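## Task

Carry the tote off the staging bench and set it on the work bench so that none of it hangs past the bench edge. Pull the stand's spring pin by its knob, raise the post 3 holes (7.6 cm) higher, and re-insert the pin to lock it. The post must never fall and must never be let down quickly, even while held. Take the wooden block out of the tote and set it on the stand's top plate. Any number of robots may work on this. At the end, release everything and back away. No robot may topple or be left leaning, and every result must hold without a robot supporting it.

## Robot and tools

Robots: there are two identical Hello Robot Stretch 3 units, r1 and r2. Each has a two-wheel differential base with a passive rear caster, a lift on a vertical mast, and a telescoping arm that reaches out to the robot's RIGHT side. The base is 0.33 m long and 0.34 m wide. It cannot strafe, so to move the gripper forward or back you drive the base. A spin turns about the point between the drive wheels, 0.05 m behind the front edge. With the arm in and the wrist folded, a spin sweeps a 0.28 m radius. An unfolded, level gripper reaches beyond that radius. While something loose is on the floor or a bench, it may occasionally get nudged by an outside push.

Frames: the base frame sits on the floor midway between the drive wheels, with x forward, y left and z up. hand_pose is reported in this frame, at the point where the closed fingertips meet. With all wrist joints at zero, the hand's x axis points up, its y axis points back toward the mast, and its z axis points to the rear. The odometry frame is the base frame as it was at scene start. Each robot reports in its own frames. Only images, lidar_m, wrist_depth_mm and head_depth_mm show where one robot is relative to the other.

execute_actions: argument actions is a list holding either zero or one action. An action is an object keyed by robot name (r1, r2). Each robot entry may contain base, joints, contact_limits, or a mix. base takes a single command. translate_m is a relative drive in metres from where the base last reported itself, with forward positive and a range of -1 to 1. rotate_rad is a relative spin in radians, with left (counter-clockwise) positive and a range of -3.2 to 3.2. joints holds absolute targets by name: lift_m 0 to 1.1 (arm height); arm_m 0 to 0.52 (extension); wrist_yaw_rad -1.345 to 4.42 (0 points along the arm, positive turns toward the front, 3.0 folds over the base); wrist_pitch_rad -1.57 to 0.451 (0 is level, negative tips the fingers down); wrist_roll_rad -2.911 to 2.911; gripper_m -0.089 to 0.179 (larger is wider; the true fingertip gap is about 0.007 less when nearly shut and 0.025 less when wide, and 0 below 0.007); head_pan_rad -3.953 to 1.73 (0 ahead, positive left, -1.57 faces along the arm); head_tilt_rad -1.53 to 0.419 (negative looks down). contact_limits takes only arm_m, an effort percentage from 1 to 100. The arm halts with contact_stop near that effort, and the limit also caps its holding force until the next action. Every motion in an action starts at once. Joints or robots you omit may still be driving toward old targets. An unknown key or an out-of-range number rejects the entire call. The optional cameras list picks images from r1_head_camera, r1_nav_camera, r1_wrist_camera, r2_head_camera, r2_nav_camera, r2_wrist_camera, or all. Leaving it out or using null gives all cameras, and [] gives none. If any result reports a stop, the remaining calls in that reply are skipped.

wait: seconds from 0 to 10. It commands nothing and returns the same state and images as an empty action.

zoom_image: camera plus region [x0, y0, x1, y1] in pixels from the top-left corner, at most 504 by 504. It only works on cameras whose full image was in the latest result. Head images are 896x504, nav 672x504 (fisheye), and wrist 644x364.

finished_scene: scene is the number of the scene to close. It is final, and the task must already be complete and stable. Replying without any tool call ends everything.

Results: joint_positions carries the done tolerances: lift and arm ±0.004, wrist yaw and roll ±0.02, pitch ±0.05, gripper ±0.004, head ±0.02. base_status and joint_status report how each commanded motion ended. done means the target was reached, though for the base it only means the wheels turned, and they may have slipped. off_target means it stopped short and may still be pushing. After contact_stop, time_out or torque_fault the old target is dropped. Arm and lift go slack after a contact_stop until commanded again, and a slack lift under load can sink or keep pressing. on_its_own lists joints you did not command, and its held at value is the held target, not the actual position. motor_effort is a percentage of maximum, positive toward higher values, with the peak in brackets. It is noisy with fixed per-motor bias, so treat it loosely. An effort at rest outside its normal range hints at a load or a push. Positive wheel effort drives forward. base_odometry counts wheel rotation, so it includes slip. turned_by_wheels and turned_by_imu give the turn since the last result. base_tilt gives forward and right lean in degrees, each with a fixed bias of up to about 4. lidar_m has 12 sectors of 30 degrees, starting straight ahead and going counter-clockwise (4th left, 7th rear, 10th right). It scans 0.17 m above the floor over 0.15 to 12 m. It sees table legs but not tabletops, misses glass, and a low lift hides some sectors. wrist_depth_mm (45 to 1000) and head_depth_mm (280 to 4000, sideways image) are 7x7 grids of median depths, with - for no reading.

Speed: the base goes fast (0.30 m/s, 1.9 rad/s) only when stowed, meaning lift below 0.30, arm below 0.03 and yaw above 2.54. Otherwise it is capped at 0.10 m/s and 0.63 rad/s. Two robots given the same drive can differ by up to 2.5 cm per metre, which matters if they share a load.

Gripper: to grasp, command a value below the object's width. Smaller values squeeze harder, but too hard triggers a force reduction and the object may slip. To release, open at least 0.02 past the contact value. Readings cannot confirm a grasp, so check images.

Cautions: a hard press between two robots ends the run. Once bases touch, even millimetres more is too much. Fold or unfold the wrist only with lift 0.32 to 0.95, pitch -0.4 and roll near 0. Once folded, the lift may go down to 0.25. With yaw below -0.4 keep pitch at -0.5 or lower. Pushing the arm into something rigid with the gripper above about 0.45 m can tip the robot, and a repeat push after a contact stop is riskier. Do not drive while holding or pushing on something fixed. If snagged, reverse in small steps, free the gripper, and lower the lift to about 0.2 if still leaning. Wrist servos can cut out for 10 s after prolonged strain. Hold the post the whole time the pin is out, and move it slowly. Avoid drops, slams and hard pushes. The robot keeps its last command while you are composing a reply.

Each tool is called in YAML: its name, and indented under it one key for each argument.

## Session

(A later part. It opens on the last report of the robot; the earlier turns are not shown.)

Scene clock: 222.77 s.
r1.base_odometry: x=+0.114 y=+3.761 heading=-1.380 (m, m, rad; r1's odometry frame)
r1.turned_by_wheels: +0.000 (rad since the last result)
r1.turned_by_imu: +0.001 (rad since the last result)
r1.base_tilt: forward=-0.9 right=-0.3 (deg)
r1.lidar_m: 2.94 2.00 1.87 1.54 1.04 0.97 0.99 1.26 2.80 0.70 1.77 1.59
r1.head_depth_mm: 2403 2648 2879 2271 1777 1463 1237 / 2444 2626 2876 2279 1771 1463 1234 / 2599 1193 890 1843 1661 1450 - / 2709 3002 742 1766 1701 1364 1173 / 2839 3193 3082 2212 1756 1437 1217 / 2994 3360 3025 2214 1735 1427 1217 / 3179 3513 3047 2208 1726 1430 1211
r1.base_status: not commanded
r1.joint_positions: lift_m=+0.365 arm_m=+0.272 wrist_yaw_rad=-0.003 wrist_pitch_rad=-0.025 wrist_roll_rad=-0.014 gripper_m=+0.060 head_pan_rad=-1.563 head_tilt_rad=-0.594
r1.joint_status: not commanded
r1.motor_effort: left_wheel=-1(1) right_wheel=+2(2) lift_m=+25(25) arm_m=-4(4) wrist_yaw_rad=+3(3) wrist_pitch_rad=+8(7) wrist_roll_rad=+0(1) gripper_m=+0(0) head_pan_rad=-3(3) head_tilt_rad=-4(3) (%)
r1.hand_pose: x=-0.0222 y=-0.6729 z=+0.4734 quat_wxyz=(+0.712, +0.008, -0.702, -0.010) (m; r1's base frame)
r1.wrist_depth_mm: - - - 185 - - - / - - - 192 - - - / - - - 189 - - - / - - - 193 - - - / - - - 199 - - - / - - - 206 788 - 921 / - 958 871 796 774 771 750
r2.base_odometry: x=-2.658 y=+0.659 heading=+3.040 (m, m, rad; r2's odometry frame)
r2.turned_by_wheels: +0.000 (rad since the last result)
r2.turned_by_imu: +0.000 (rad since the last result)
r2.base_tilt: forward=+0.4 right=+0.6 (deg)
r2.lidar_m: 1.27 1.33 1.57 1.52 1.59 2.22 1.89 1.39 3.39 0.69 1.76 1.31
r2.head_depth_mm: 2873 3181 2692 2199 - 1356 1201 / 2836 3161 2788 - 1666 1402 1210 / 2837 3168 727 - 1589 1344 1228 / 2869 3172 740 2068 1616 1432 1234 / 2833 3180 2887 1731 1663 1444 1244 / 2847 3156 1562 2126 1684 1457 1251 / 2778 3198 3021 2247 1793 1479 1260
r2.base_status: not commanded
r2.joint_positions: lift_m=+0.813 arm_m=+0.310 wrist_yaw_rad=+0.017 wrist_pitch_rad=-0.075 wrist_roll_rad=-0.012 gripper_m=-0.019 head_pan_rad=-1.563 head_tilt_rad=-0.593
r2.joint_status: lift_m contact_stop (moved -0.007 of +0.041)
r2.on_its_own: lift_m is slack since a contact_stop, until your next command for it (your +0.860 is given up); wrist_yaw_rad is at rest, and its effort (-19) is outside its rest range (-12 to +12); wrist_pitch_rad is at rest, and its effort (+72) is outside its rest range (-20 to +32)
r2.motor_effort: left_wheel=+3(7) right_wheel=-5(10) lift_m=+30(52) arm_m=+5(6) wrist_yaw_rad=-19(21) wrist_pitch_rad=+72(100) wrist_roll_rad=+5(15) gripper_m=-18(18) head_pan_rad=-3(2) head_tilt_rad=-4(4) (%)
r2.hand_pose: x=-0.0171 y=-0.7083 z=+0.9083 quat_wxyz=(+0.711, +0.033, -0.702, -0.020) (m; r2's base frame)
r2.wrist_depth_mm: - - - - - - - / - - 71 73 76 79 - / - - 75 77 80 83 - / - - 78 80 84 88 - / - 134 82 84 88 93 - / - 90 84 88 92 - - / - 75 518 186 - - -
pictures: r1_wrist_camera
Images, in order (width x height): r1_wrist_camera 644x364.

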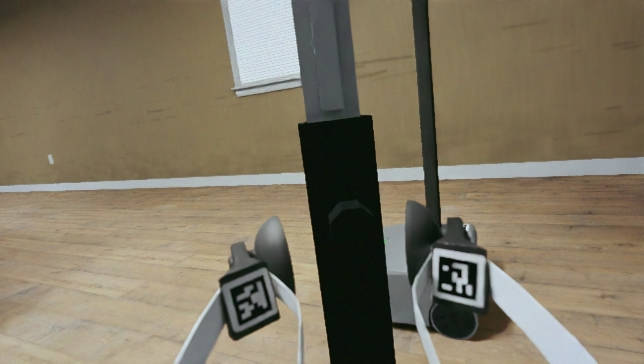

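Locked at 2 holes. One more.

execute_actions:
  actions:
    - {"r2":{"joints":{"lift_m":0.79}},"r1":{"joints":{"arm_m":0.305}}}
  cameras: []

execute_actions:
  actions:
    - {"r1":{"joints":{"gripper_m":-0.04}}}
  cameras: []

execute_actions:
  actions:
    - {"r1":{"joints":{"arm_m":0.272}},"r2":{"joints":{"lift_m":0.825}}}
  cameras: []

execute_actions:
  actions:
    - {"r1":{"joints":{"gripper_m":0.06}}}
  cameras: []

execute_actions:
  actions:
    - {"r2":{"joints":{"lift_m":0.87}}}
  cameras: []

Scene clock: 224.20 s.
r1.base_odometry: x=+0.114 y=+3.761 heading=-1.380 (m, m, rad; r1's odometry frame)
r1.turned_by_wheels: +0.000 (rad since the last result)
r1.turned_by_imu: +0.000 (rad since the last result)
r1.base_tilt: forward=-0.9 right=-0.5 (deg)
r1.lidar_m: 2.94 2.00 1.86 1.54 1.04 0.97 0.99 1.26 2.79 0.71 1.77 1.59
r1.head_depth_mm: 2405 2622 2872 2289 1781 1462 1240 / 2482 2594 2879 2276 1768 1458 1231 / 2603 1336 899 1841 1667 1487 1207 / 2721 2989 743 1755 1698 1413 1195 / 2871 3197 3091 2239 1748 1438 1216 / 2993 3361 3063 2217 1739 1436 1220 / 3160 3534 3007 2191 1736 1426 1210
r1.base_status: not commanded
r1.joint_positions: lift_m=+0.365 arm_m=+0.305 wrist_yaw_rad=-0.002 wrist_pitch_rad=-0.024 wrist_roll_rad=-0.014 gripper_m=+0.060 head_pan_rad=-1.563 head_tilt_rad=-0.594
r1.joint_status: all done
r1.motor_effort: left_wheel=-1(1) right_wheel=+2(2) lift_m=+24(24) arm_m=+4(6) wrist_yaw_rad=+3(4) wrist_pitch_rad=+8(8) wrist_roll_rad=+0(0) gripper_m=+0(0) head_pan_rad=-2(3) head_tilt_rad=-3(3) (%)
r1.hand_pose: x=-0.0221 y=-0.7052 z=+0.4735 quat_wxyz=(+0.712, +0.008, -0.702, -0.010) (m; r1's base frame)
r1.wrist_depth_mm: - - - 154 - - - / - - - 159 - - - / - - - 157 - - - / - - - 161 - - - / - - - 163 165 - - / - - - 170 462 - 923 / - 967 880 177 742 757 745
r2.base_odometry: x=-2.658 y=+0.659 heading=+3.040 (m, m, rad; r2's odometry frame)
r2.turned_by_wheels: +0.000 (rad since the last result)
r2.turned_by_imu: +0.000 (rad since the last result)
r2.base_tilt: forward=+0.5 right=+0.6 (deg)
r2.lidar_m: 1.27 1.33 1.56 1.52 1.59 2.21 1.88 1.39 3.37 0.69 1.76 1.31
r2.head_depth_mm: 2807 3178 2659 2125 - 1371 1199 / 2890 3172 2751 - 1638 1415 1203 / 2845 3181 707 - 1584 1348 1220 / 2863 3188 747 2073 1593 1435 1234 / 2865 3198 2899 1740 1673 1458 1242 / 2852 3115 1569 2110 1676 1462 1257 / 2801 3216 3004 2243 1781 1482 1263
r2.base_status: not commanded
r2.joint_positions: lift_m=+0.790 arm_m=+0.309 wrist_yaw_rad=+0.017 wrist_pitch_rad=-0.004 wrist_roll_rad=-0.012 gripper_m=-0.019 head_pan_rad=-1.563 head_tilt_rad=-0.593
r2.joint_status: all done
r2.on_its_own: wrist_yaw_rad is at rest, and its effort (-19) is outside its rest range (-12 to +12); wrist_pitch_rad is at rest, and its effort (+39) is outside its rest range (-20 to +32)
r2.motor_effort: left_wheel=+2(3) right_wheel=-3(5) lift_m=+26(30) arm_m=+11(11) wrist_yaw_rad=-19(19) wrist_pitch_rad=+39(70) wrist_roll_rad=+5(5) gripper_m=-18(18) head_pan_rad=-2(2) head_tilt_rad=-5(4) (%)
r2.hand_pose: x=-0.0170 y=-0.7104 z=+0.9037 quat_wxyz=(+0.712, +0.008, -0.702, +0.005) (m; r2's base frame)
r2.wrist_depth_mm: - - 74 76 79 - - / - - 75 77 81 84 - / - - 78 80 83 87 - / - - 80 82 86 91 - / - 126 83 85 89 123 - / - 77 79 165 - - - / - - - 177 - - -
pictures: none
No camera images: the call's "cameras" was empty. Leave "cameras" out to get every camera's image.

Scene clock: 225.70 s.
r1.base_odometry: x=+0.114 y=+3.761 heading=-1.380 (m, m, rad; r1's odometry frame)
r1.turned_by_wheels: +0.000 (rad since the last result)
r1.turned_by_imu: +0.000 (rad since the last result)
r1.base_tilt: forward=-0.9 right=-0.4 (deg)
r1.lidar_m: 2.93 2.00 1.87 1.53 1.04 0.97 0.99 1.26 2.80 0.71 1.78 1.59
r1.head_depth_mm: 2410 2651 2853 2301 1797 1460 1238 / 2464 2607 2876 2269 1778 1460 1232 / 2598 1330 896 1836 1677 1478 1204 / 2738 2998 745 1764 1699 1445 1194 / 2840 3160 3071 2216 1749 1444 1217 / 2999 3332 3037 2210 1733 1430 1220 / 3179 3535 3043 2200 1732 1426 1212
r1.base_status: not commanded
r1.joint_positions: lift_m=+0.365 arm_m=+0.305 wrist_yaw_rad=-0.006 wrist_pitch_rad=-0.025 wrist_roll_rad=-0.014 gripper_m=-0.038 head_pan_rad=-1.563 head_tilt_rad=-0.594
r1.joint_status: all done
r1.motor_effort: left_wheel=-2(1) right_wheel=+3(3) lift_m=+24(24) arm_m=+4(5) wrist_yaw_rad=+6(6) wrist_pitch_rad=+7(7) wrist_roll_rad=+0(1) gripper_m=-30(100) head_pan_rad=-4(3) head_tilt_rad=-3(3) (%)
r1.hand_pose: x=-0.0229 y=-0.7052 z=+0.4734 quat_wxyz=(+0.712, +0.007, -0.702, -0.011) (m; r1's base frame)
r1.wrist_depth_mm: - - - 154 - - - / - - - 159 - - - / - - - 156 - - - / - - - 160 - - - / - - - 162 932 - - / - - - 170 172 983 934 / - 958 877 177 740 732 747
r2.base_odometry: x=-2.658 y=+0.659 heading=+3.040 (m, m, rad; r2's odometry frame)
r2.turned_by_wheels: +0.000 (rad since the last result)
r2.turned_by_imu: +0.000 (rad since the last result)
r2.base_tilt: forward=+0.4 right=+0.6 (deg)
r2.lidar_m: 1.27 1.33 1.56 1.51 1.58 2.22 1.89 1.39 3.37 0.69 1.76 1.31
r2.head_depth_mm: 2839 3148 2682 2124 - 1368 1198 / 2840 3188 2724 - 1645 1403 1209 / 2820 3240 706 - 1570 1340 1218 / 2826 3178 747 2082 1631 1438 1237 / 2858 3184 2914 1737 1664 1448 1244 / 2878 3127 1564 2129 1679 1462 1249 / 2761 3216 3024 2257 1797 1478 1259
r2.base_status: not commanded
r2.joint_positions: lift_m=+0.790 arm_m=+0.309 wrist_yaw_rad=+0.017 wrist_pitch_rad=-0.004 wrist_roll_rad=-0.012 gripper_m=-0.019 head_pan_rad=-1.563 head_tilt_rad=-0.593
r2.joint_status: not commanded
r2.on_its_own: wrist_yaw_rad is at rest, and its effort (-19) is outside its rest range (-12 to +12); wrist_pitch_rad is at rest, and its effort (+39) is outside its rest range (-20 to +32)
r2.motor_effort: left_wheel=+2(2) right_wheel=-3(3) lift_m=+26(26) arm_m=+12(12) wrist_yaw_rad=-19(19) wrist_pitch_rad=+39(39) wrist_roll_rad=+5(5) gripper_m=-18(18) head_pan_rad=-3(3) head_tilt_rad=-5(3) (%)
r2.hand_pose: x=-0.0170 y=-0.7104 z=+0.9037 quat_wxyz=(+0.712, +0.008, -0.702, +0.005) (m; r2's base frame)
r2.wrist_depth_mm: - - 74 76 79 - - / - - 75 77 80 84 - / - - 78 80 83 87 - / - - 80 82 86 91 - / - 125 83 85 89 122 - / - 77 80 166 - - - / - - - 177 - - -
pictures: none
No camera images: the call's "cameras" was empty. Leave "cameras" out to get every camera's image.

Scene clock: 227.23 s.
r1.base_odometry: x=+0.114 y=+3.761 heading=-1.380 (m, m, rad; r1's odometry frame)
r1.turned_by_wheels: +0.000 (rad since the last result)
r1.turned_by_imu: +0.001 (rad since the last result)
r1.base_tilt: forward=-1.0 right=-0.4 (deg)
r1.lidar_m: 2.93 2.00 1.86 1.54 1.04 0.97 0.99 1.26 2.80 0.71 1.78 1.59
r1.head_depth_mm: 2403 2622 2840 2285 1782 1457 1236 / 2418 2665 2888 2289 1764 1460 1235 / 2603 1150 870 1827 1667 1467 1229 / 2744 2962 728 1762 1707 1438 1176 / 2853 3179 3089 2214 1740 1440 1220 / 2977 3348 3033 2212 1743 1433 1215 / 3135 3524 2996 2210 1727 1425 1209
r1.base_status: not commanded
r1.joint_positions: lift_m=+0.365 arm_m=+0.295 wrist_yaw_rad=-0.002 wrist_pitch_rad=-0.028 wrist_roll_rad=-0.014 gripper_m=-0.032 head_pan_rad=-1.563 head_tilt_rad=-0.594
r1.joint_status: arm_m contact_stop (moved -0.010 of -0.033)
r1.on_its_own: gripper_m is held at -0.033, not at your -0.040, by its stall guard, which is still easing; arm_m is slack since a contact_stop, until your next command for it (your +0.272 is given up)
r1.motor_effort: left_wheel=-2(4) right_wheel=+6(8) lift_m=+25(25) arm_m=+0(30) wrist_yaw_rad=+3(8) wrist_pitch_rad=+8(9) wrist_roll_rad=+0(1) gripper_m=-26(30) head_pan_rad=-2(2) head_tilt_rad=-4(3) (%)
r1.hand_pose: x=-0.0220 y=-0.6953 z=+0.4725 quat_wxyz=(+0.712, +0.010, -0.702, -0.011) (m; r1's base frame)
r1.wrist_depth_mm: - - - 163 - - - / - - - 169 - - - / - - - 166 - - - / - - - 170 - - - / - - - 141 - - - / - - - 180 - 973 907 / - 943 899 782 765 756 738
r2.base_odometry: x=-2.658 y=+0.659 heading=+3.040 (m, m, rad; r2's odometry frame)
r2.turned_by_wheels: +0.000 (rad since the last result)
r2.turned_by_imu: +0.000 (rad since the last result)
r2.base_tilt: forward=+0.5 right=+0.6 (deg)
r2.lidar_m: 1.27 1.33 1.56 1.52 1.58 2.22 1.88 1.39 3.39 0.69 1.75 1.31
r2.head_depth_mm: 2837 3181 2682 2187 - 1371 1193 / 2822 3148 2841 - 1676 1400 1206 / 2879 3152 696 - 1603 1343 1222 / 2868 3168 714 2073 1601 1435 1232 / 2857 3240 2878 1723 1668 1452 1244 / 2865 3139 1571 2143 1678 1470 1256 / 2782 3172 2877 2235 1779 1481 1262
r2.base_status: not commanded
r2.joint_positions: lift_m=+0.824 arm_m=+0.309 wrist_yaw_rad=+0.017 wrist_pitch_rad=-0.064 wrist_roll_rad=-0.011 gripper_m=-0.019 head_pan_rad=-1.563 head_tilt_rad=-0.593
r2.joint_status: all done
r2.on_its_own: wrist_yaw_rad is at rest, and its effort (-19) is outside its rest range (-12 to +12); wrist_pitch_rad is at rest, and its effort (+67) is outside its rest range (-20 to +32)
r2.motor_effort: left_wheel=+2(3) right_wheel=-3(3) lift_m=+37(39) arm_m=+11(11) wrist_yaw_rad=-19(19) wrist_pitch_rad=+67(72) wrist_roll_rad=+5(5) gripper_m=-18(18) head_pan_rad=-1(2) head_tilt_rad=-4(4) (%)
r2.hand_pose: x=-0.0171 y=-0.7084 z=+0.9228 quat_wxyz=(+0.711, +0.029, -0.702, -0.017) (m; r2's base frame)
r2.wrist_depth_mm: - - - - - - - / - - 71 73 77 79 - / - - 74 76 80 83 - / - - 78 80 83 87 - / - 134 81 84 87 92 - / - 89 83 87 92 - - / - 74 574 184 - - -
pictures: none
No camera images: the call's "cameras" was empty. Leave "cameras" out to get every camera's image.

not run: a stop came earlier in this reply.

not run: a stop came earlier in this reply.

execute_actions:
  actions:
    - {"r1":{"joints":{"gripper_m":0.06}}}
  cameras: []

execute_actions:
  actions:
    - {"r2":{"joints":{"lift_m":0.87}}}
  cameras: ["r1_wrist_camera","r2_head_camera"]

Scene clock: 229.27 s.
r1.base_odometry: x=+0.114 y=+3.761 heading=-1.380 (m, m, rad; r1's odometry frame)
r1.turned_by_wheels: +0.000 (rad since the last result)
r1.turned_by_imu: +0.001 (rad since the last result)
r1.base_tilt: forward=-1.0 right=-0.4 (deg)
r1.lidar_m: 2.94 2.00 1.87 1.54 1.04 0.97 0.99 1.26 2.81 0.71 1.77 1.59
r1.head_depth_mm: 2421 2642 2858 2288 1783 1462 1236 / 2408 2675 2887 2287 1771 1452 1233 / 2590 1150 866 1834 1666 1461 - / 2751 2974 727 1751 1670 1406 1171 / 2840 3172 3077 2233 1746 1433 1219 / 2990 3334 3067 2220 1743 1435 1215 / 3137 3529 2995 2205 1732 1432 1216
r1.base_status: not commanded
r1.joint_positions: lift_m=+0.365 arm_m=+0.297 wrist_yaw_rad=+0.003 wrist_pitch_rad=-0.023 wrist_roll_rad=-0.014 gripper_m=+0.060 head_pan_rad=-1.563 head_tilt_rad=-0.594
r1.joint_status: all done
r1.on_its_own: arm_m is slack since a contact_stop, until your next command for it (your +0.272 is given up)
r1.motor_effort: left_wheel=+0(2) right_wheel=+1(6) lift_m=+25(25) arm_m=+1(1) wrist_yaw_rad=-3(6) wrist_pitch_rad=+7(8) wrist_roll_rad=+0(1) gripper_m=+0(89) head_pan_rad=-3(3) head_tilt_rad=-3(4) (%)
r1.hand_pose: x=-0.0207 y=-0.6972 z=+0.4738 quat_wxyz=(+0.712, +0.010, -0.702, -0.007) (m; r1's base frame)
r1.wrist_depth_mm: - - - 162 - - - / - - - 167 - - - / - - - 165 - - - / - - - 168 - - - / - - - 172 173 - - / - - - 179 472 - 918 / - 960 865 792 740 742 748
r2.base_odometry: x=-2.658 y=+0.659 heading=+3.040 (m, m, rad; r2's odometry frame)
r2.turned_by_wheels: +0.000 (rad since the last result)
r2.turned_by_imu: +0.000 (rad since the last result)
r2.base_tilt: forward=+0.5 right=+0.5 (deg)
r2.lidar_m: 1.27 1.33 1.56 1.52 1.59 2.22 1.89 1.40 3.37 0.70 1.76 1.31
r2.head_depth_mm: 2858 3185 2694 2190 - 1365 1202 / 2848 3184 2865 - 1658 1416 1207 / 2868 3248 695 - 1611 1343 1222 / 2850 3220 714 2067 1583 1432 1231 / 2865 3159 2875 1722 1664 1452 1247 / 2850 3121 1558 2125 1678 1455 1249 / 2795 3202 2904 2249 1778 1476 1267
r2.base_status: not commanded
r2.joint_positions: lift_m=+0.824 arm_m=+0.309 wrist_yaw_rad=+0.017 wrist_pitch_rad=-0.064 wrist_roll_rad=-0.011 gripper_m=-0.019 head_pan_rad=-1.563 head_tilt_rad=-0.593
r2.joint_status: not commanded
r2.on_its_own: wrist_yaw_rad is at rest, and its effort (-19) is outside its rest range (-12 to +12); wrist_pitch_rad is at rest, and its effort (+67) is outside its rest range (-20 to +32)
r2.motor_effort: left_wheel=+2(2) right_wheel=-3(3) lift_m=+37(37) arm_m=+12(11) wrist_yaw_rad=-19(19) wrist_pitch_rad=+67(68) wrist_roll_rad=+5(5) gripper_m=-18(18) head_pan_rad=-2(3) head_tilt_rad=-4(4) (%)
r2.hand_pose: x=-0.0171 y=-0.7084 z=+0.9229 quat_wxyz=(+0.711, +0.029, -0.702, -0.017) (m; r2's base frame)
r2.wrist_depth_mm: - - - - - - - / - - 71 73 76 80 - / - - 75 76 80 83 - / - - 78 80 83 87 - / - 135 81 83 88 92 - / - 89 83 88 92 - - / - 74 556 185 - - -
pictures: none
No camera images: the call's "cameras" was empty. Leave "cameras" out to get every camera's image.

Scene clock: 231.67 s.
r1.base_odometry: x=+0.114 y=+3.761 heading=-1.380 (m, m, rad; r1's odometry frame)
r1.turned_by_wheels: +0.000 (rad since the last result)
r1.turned_by_imu: +0.001 (rad since the last result)
r1.base_tilt: forward=-0.9 right=-0.3 (deg)
r1.lidar_m: 2.93 2.00 1.87 1.53 1.04 0.97 0.99 1.27 2.80 0.71 1.78 1.59
r1.head_depth_mm: 2422 2633 2836 2285 1779 1458 1232 / 2430 2665 2912 2255 1769 1460 1236 / 2592 1113 854 1897 1659 1472 - / 2740 2999 715 2006 1675 1414 1179 / 2859 3168 3081 2228 1750 1436 1223 / 2997 3361 3060 2207 1732 1430 1217 / 3145 3526 3051 2215 1730 1431 1210
r1.base_status: not commanded
r1.joint_positions: lift_m=+0.365 arm_m=+0.297 wrist_yaw_rad=+0.003 wrist_pitch_rad=-0.023 wrist_roll_rad=-0.014 gripper_m=+0.060 head_pan_rad=-1.563 head_tilt_rad=-0.594
r1.joint_status: not commanded
r1.on_its_own: arm_m is slack since a contact_stop, until your next command for it (your +0.272 is given up)
r1.motor_effort: left_wheel=+0(0) right_wheel=+1(0) lift_m=+25(25) arm_m=+0(1) wrist_yaw_rad=-3(3) wrist_pitch_rad=+7(7) wrist_roll_rad=+0(1) gripper_m=+0(0) head_pan_rad=-4(5) head_tilt_rad=-3(3) (%)
r1.hand_pose: x=-0.0207 y=-0.6972 z=+0.4738 quat_wxyz=(+0.712, +0.010, -0.702, -0.007) (m; r1's base frame)
r1.wrist_depth_mm: - - - 162 - - - / - - - 167 - - - / - - - 169 - - - / - - - 168 - - - / - - - 172 173 - - / - - - 179 474 - 928 / - 968 882 798 743 754 750
r2.base_odometry: x=-2.658 y=+0.659 heading=+3.040 (m, m, rad; r2's odometry frame)
r2.turned_by_wheels: +0.000 (rad since the last result)
r2.turned_by_imu: +0.000 (rad since the last result)
r2.base_tilt: forward=+0.6 right=+0.6 (deg)
r2.lidar_m: 1.27 1.33 1.56 1.52 1.59 2.22 1.88 1.39 3.38 0.69 1.76 1.31
r2.head_depth_mm: 2817 3158 2707 - 1653 1384 1201 / 2849 3191 2863 - 1674 1411 1210 / 2843 3200 676 - 1609 1349 1218 / 2854 3211 718 2057 1632 1443 1233 / 2861 3191 2901 1728 1674 1443 1244 / 2851 3141 1551 2135 1671 1465 1250 / 2758 3196 3041 2242 1783 1489 1258
r2.base_status: not commanded
r2.joint_positions: lift_m=+0.839 arm_m=+0.310 wrist_yaw_rad=+0.016 wrist_pitch_rad=-0.078 wrist_roll_rad=-0.013 gripper_m=-0.019 head_pan_rad=-1.563 head_tilt_rad=-0.593
r2.joint_status: lift_m contact_stop (moved +0.015 of +0.046)
r2.on_its_own: lift_m is slack since a contact_stop, until your next command for it (your +0.870 is given up); wrist_yaw_rad is at rest, and its effort (-17) is outside its rest range (-12 to +12); wrist_pitch_rad is at rest, and its effort (+74) is outside its rest range (-20 to +32)
r2.motor_effort: left_wheel=+4(6) right_wheel=-4(8) lift_m=+30(54) arm_m=+7(12) wrist_yaw_rad=-17(19) wrist_pitch_rad=+74(100) wrist_roll_rad=+5(17) gripper_m=-18(18) head_pan_rad=-2(2) head_tilt_rad=-4(5) (%)
r2.hand_pose: x=-0.0175 y=-0.7081 z=+0.9338 quat_wxyz=(+0.711, +0.034, -0.702, -0.022) (m; r2's base frame)
r2.wrist_depth_mm: - - - - - - - / - - 72 74 77 80 - / - - 75 77 80 83 - / - - 79 81 84 88 - / - 136 82 85 88 93 - / - 91 85 89 92 - - / - 75 571 188 - - -
pictures: r1_wrist_camera, r2_head_camera (sideways: a quarter turn clockwise sets it upright)
Images, in order (width x height): r1_wrist_camera 644x364, r2_head_camera 896x504.

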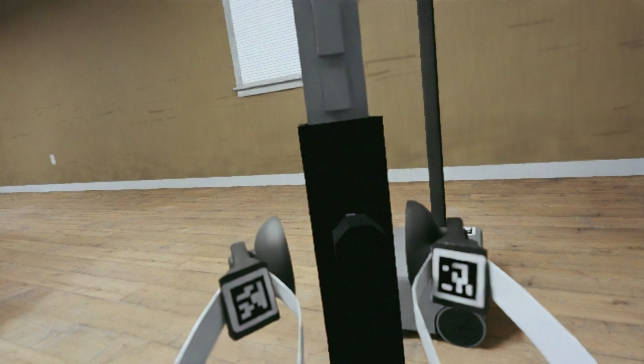

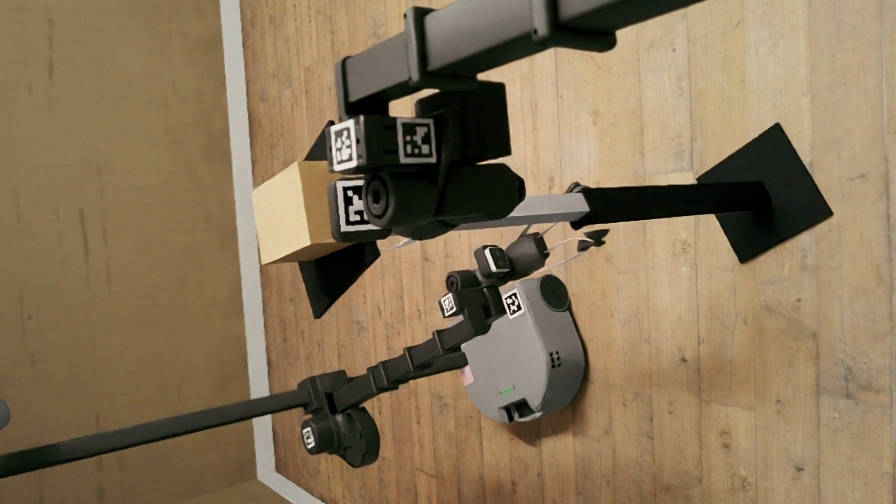

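execute_actions:
  actions:
    - {"r2":{"joints":{"lift_m":0.8,"gripper_m":0.09}},"r1":{"joints":{"arm_m":0.1}}}
  cameras: []

execute_actions:
  actions:
    - {"r2":{"joints":{"arm_m":0.1}}}
  cameras: ["r2_head_camera"]

finished_scene:
  scene: 2

Scene clock: 234.53 s.
r1.base_odometry: x=+0.114 y=+3.761 heading=-1.380 (m, m, rad; r1's odometry frame)
r1.turned_by_wheels: +0.000 (rad since the last result)
r1.turned_by_imu: +0.001 (rad since the last result)
r1.base_tilt: forward=-0.9 right=-0.3 (deg)
r1.lidar_m: 2.94 2.00 1.87 1.53 1.04 0.97 0.99 1.26 2.81 0.70 1.77 1.59
r1.head_depth_mm: 2419 2633 2854 2288 1789 1461 1240 / 2457 2603 2912 2272 1759 1454 1234 / 2595 1319 868 1898 1665 1455 1228 / 2737 2987 721 2002 1664 1368 1224 / 2835 3181 3073 2242 1743 1438 1216 / 2977 3364 3048 2208 1740 1434 1216 / 3165 3528 3027 2199 1730 1425 1214
r1.base_status: not commanded
r1.joint_positions: lift_m=+0.365 arm_m=+0.100 wrist_yaw_rad=+0.002 wrist_pitch_rad=-0.023 wrist_roll_rad=-0.014 gripper_m=+0.060 head_pan_rad=-1.563 head_tilt_rad=-0.594
r1.joint_status: all done
r1.motor_effort: left_wheel=+0(0) right_wheel=+0(1) lift_m=+24(25) arm_m=-4(6) wrist_yaw_rad=-2(3) wrist_pitch_rad=+7(7) wrist_roll_rad=-1(0) gripper_m=+0(0) head_pan_rad=-3(1) head_tilt_rad=-4(4) (%)
r1.hand_pose: x=-0.0211 y=-0.5009 z=+0.4738 quat_wxyz=(+0.712, +0.009, -0.702, -0.008) (m; r1's base frame)
r1.wrist_depth_mm: - - - - - - - / - - - - - - - / - - - - - - - / - - - - - - - / - - - - - - - / - - - - 985 - 926 / - 987 879 839 810 777 766
r2.base_odometry: x=-2.658 y=+0.659 heading=+3.040 (m, m, rad; r2's odometry frame)
r2.turned_by_wheels: +0.000 (rad since the last result)
r2.turned_by_imu: -0.001 (rad since the last result)
r2.base_tilt: forward=+0.6 right=+0.6 (deg)
r2.lidar_m: 1.27 1.33 1.56 1.52 1.58 2.22 1.88 1.39 3.37 0.69 1.75 1.31
r2.head_depth_mm: 2840 3175 2678 2111 - 1366 1199 / 2843 3168 2727 - 1632 1401 1209 / 2874 3186 674 - 1569 1342 1216 / 2851 3204 701 2126 1670 1433 1228 / 2860 3202 2924 1727 1667 1448 1243 / 2864 3139 1557 2131 1674 1467 1258 / 2777 3230 2902 2232 1791 1471 1257
r2.base_status: not commanded
r2.joint_positions: lift_m=+0.800 arm_m=+0.310 wrist_yaw_rad=+0.001 wrist_pitch_rad=+0.053 wrist_roll_rad=-0.006 gripper_m=+0.090 head_pan_rad=-1.563 head_tilt_rad=-0.593
r2.joint_status: all done
r2.motor_effort: left_wheel=+1(4) right_wheel=+0(6) lift_m=+23(29) arm_m=+6(8) wrist_yaw_rad=-1(18) wrist_pitch_rad=+13(72) wrist_roll_rad=+3(5) gripper_m=+0(86) head_pan_rad=-1(2) head_tilt_rad=-5(4) (%)
r2.hand_pose: x=-0.0211 y=-0.7118 z=+0.9283 quat_wxyz=(+0.709, -0.018, -0.704, +0.019) (m; r2's base frame)
r2.wrist_depth_mm: - - 73 76 79 - - / - - 75 78 81 85 - / - - 76 79 83 87 - / - - 78 81 85 142 - / - 95 80 83 87 129 - / - 69 80 165 - - - / - - 718 169 - - -
pictures: none
No camera images: the call's "cameras" was empty. Leave "cameras" out to get every camera's image.

Scene clock: 237.30 s.
r1.base_odometry: x=+0.114 y=+3.761 heading=-1.380 (m, m, rad; r1's odometry frame)
r1.turned_by_wheels: +0.000 (rad since the last result)
r1.turned_by_imu: +0.001 (rad since the last result)
r1.base_tilt: forward=-0.9 right=-0.3 (deg)
r1.lidar_m: 2.94 1.99 1.86 1.53 1.04 0.97 0.99 1.27 2.80 0.71 1.78 1.59
r1.head_depth_mm: 2392 2630 2859 2299 1781 1467 1237 / 2470 1434 2828 2277 1771 1466 1235 / 2612 1294 1036 1898 1669 1447 1228 / 2725 3009 721 2021 1660 1372 1229 / 2841 3183 3090 2231 1747 1446 1221 / 2977 3326 3045 2219 1727 1423 1215 / 3126 3541 3033 2197 1729 1427 1217
r1.base_status: not commanded
r1.joint_positions: lift_m=+0.365 arm_m=+0.100 wrist_yaw_rad=+0.002 wrist_pitch_rad=-0.023 wrist_roll_rad=-0.014 gripper_m=+0.060 head_pan_rad=-1.563 head_tilt_rad=-0.594
r1.joint_status: not commanded
r1.motor_effort: left_wheel=+0(0) right_wheel=+2(1) lift_m=+25(25) arm_m=-4(4) wrist_yaw_rad=-2(2) wrist_pitch_rad=+7(7) wrist_roll_rad=+0(1) gripper_m=+0(0) head_pan_rad=-3(2) head_tilt_rad=-4(4) (%)
r1.hand_pose: x=-0.0211 y=-0.5009 z=+0.4738 quat_wxyz=(+0.712, +0.009, -0.702, -0.008) (m; r1's base frame)
r1.wrist_depth_mm: - - - - - - - / - - - - - - - / - - - - - - - / - - - - - - - / - - - - - - - / - - - - 991 - 926 / - 958 869 830 802 775 757
r2.base_odometry: x=-2.658 y=+0.659 heading=+3.040 (m, m, rad; r2's odometry frame)
r2.turned_by_wheels: +0.000 (rad since the last result)
r2.turned_by_imu: +0.000 (rad since the last result)
r2.base_tilt: forward=+0.5 right=+0.6 (deg)
r2.lidar_m: 1.27 1.33 1.56 1.51 1.59 2.22 1.88 1.39 3.39 0.69 1.76 1.31
r2.head_depth_mm: 2855 3162 2673 2037 1720 - 1156 / 2833 3221 2700 2124 1754 - 1167 / 2856 3218 680 2046 - - 1193 / 2858 3180 704 2141 1706 1436 1235 / 2880 3200 2892 1721 1665 1449 1247 / 2851 3125 1550 2129 1685 1468 1247 / 2768 3221 2915 2243 1786 1477 1262
r2.base_status: not commanded
r2.joint_positions: lift_m=+0.800 arm_m=+0.100 wrist_yaw_rad=+0.001 wrist_pitch_rad=+0.058 wrist_roll_rad=-0.005 gripper_m=+0.090 head_pan_rad=-1.563 head_tilt_rad=-0.593
r2.joint_status: all done
r2.motor_effort: left_wheel=+1(0) right_wheel=+0(0) lift_m=+24(24) arm_m=-5(7) wrist_yaw_rad=-1(1) wrist_pitch_rad=+11(14) wrist_roll_rad=+3(2) gripper_m=+0(0) head_pan_rad=-2(3) head_tilt_rad=-4(4) (%)
r2.hand_pose: x=-0.0211 y=-0.5025 z=+0.9296 quat_wxyz=(+0.709, -0.020, -0.705, +0.021) (m; r2's base frame)
r2.wrist_depth_mm: - - - - - - - / - - - - - - - / - - - 291 - - - / - - - 370 - - - / - - - - - - - / - - - - - - - / - - - - - - -
pictures: r2_head_camera (sideways: a quarter turn clockwise sets it upright)
Images, in order (width x height): r2_head_camera 896x504.

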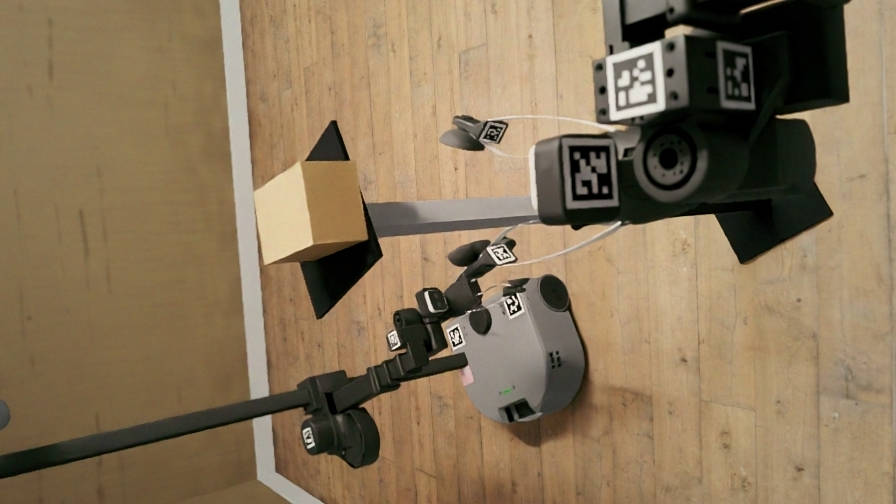

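The scene is finished: the task was done.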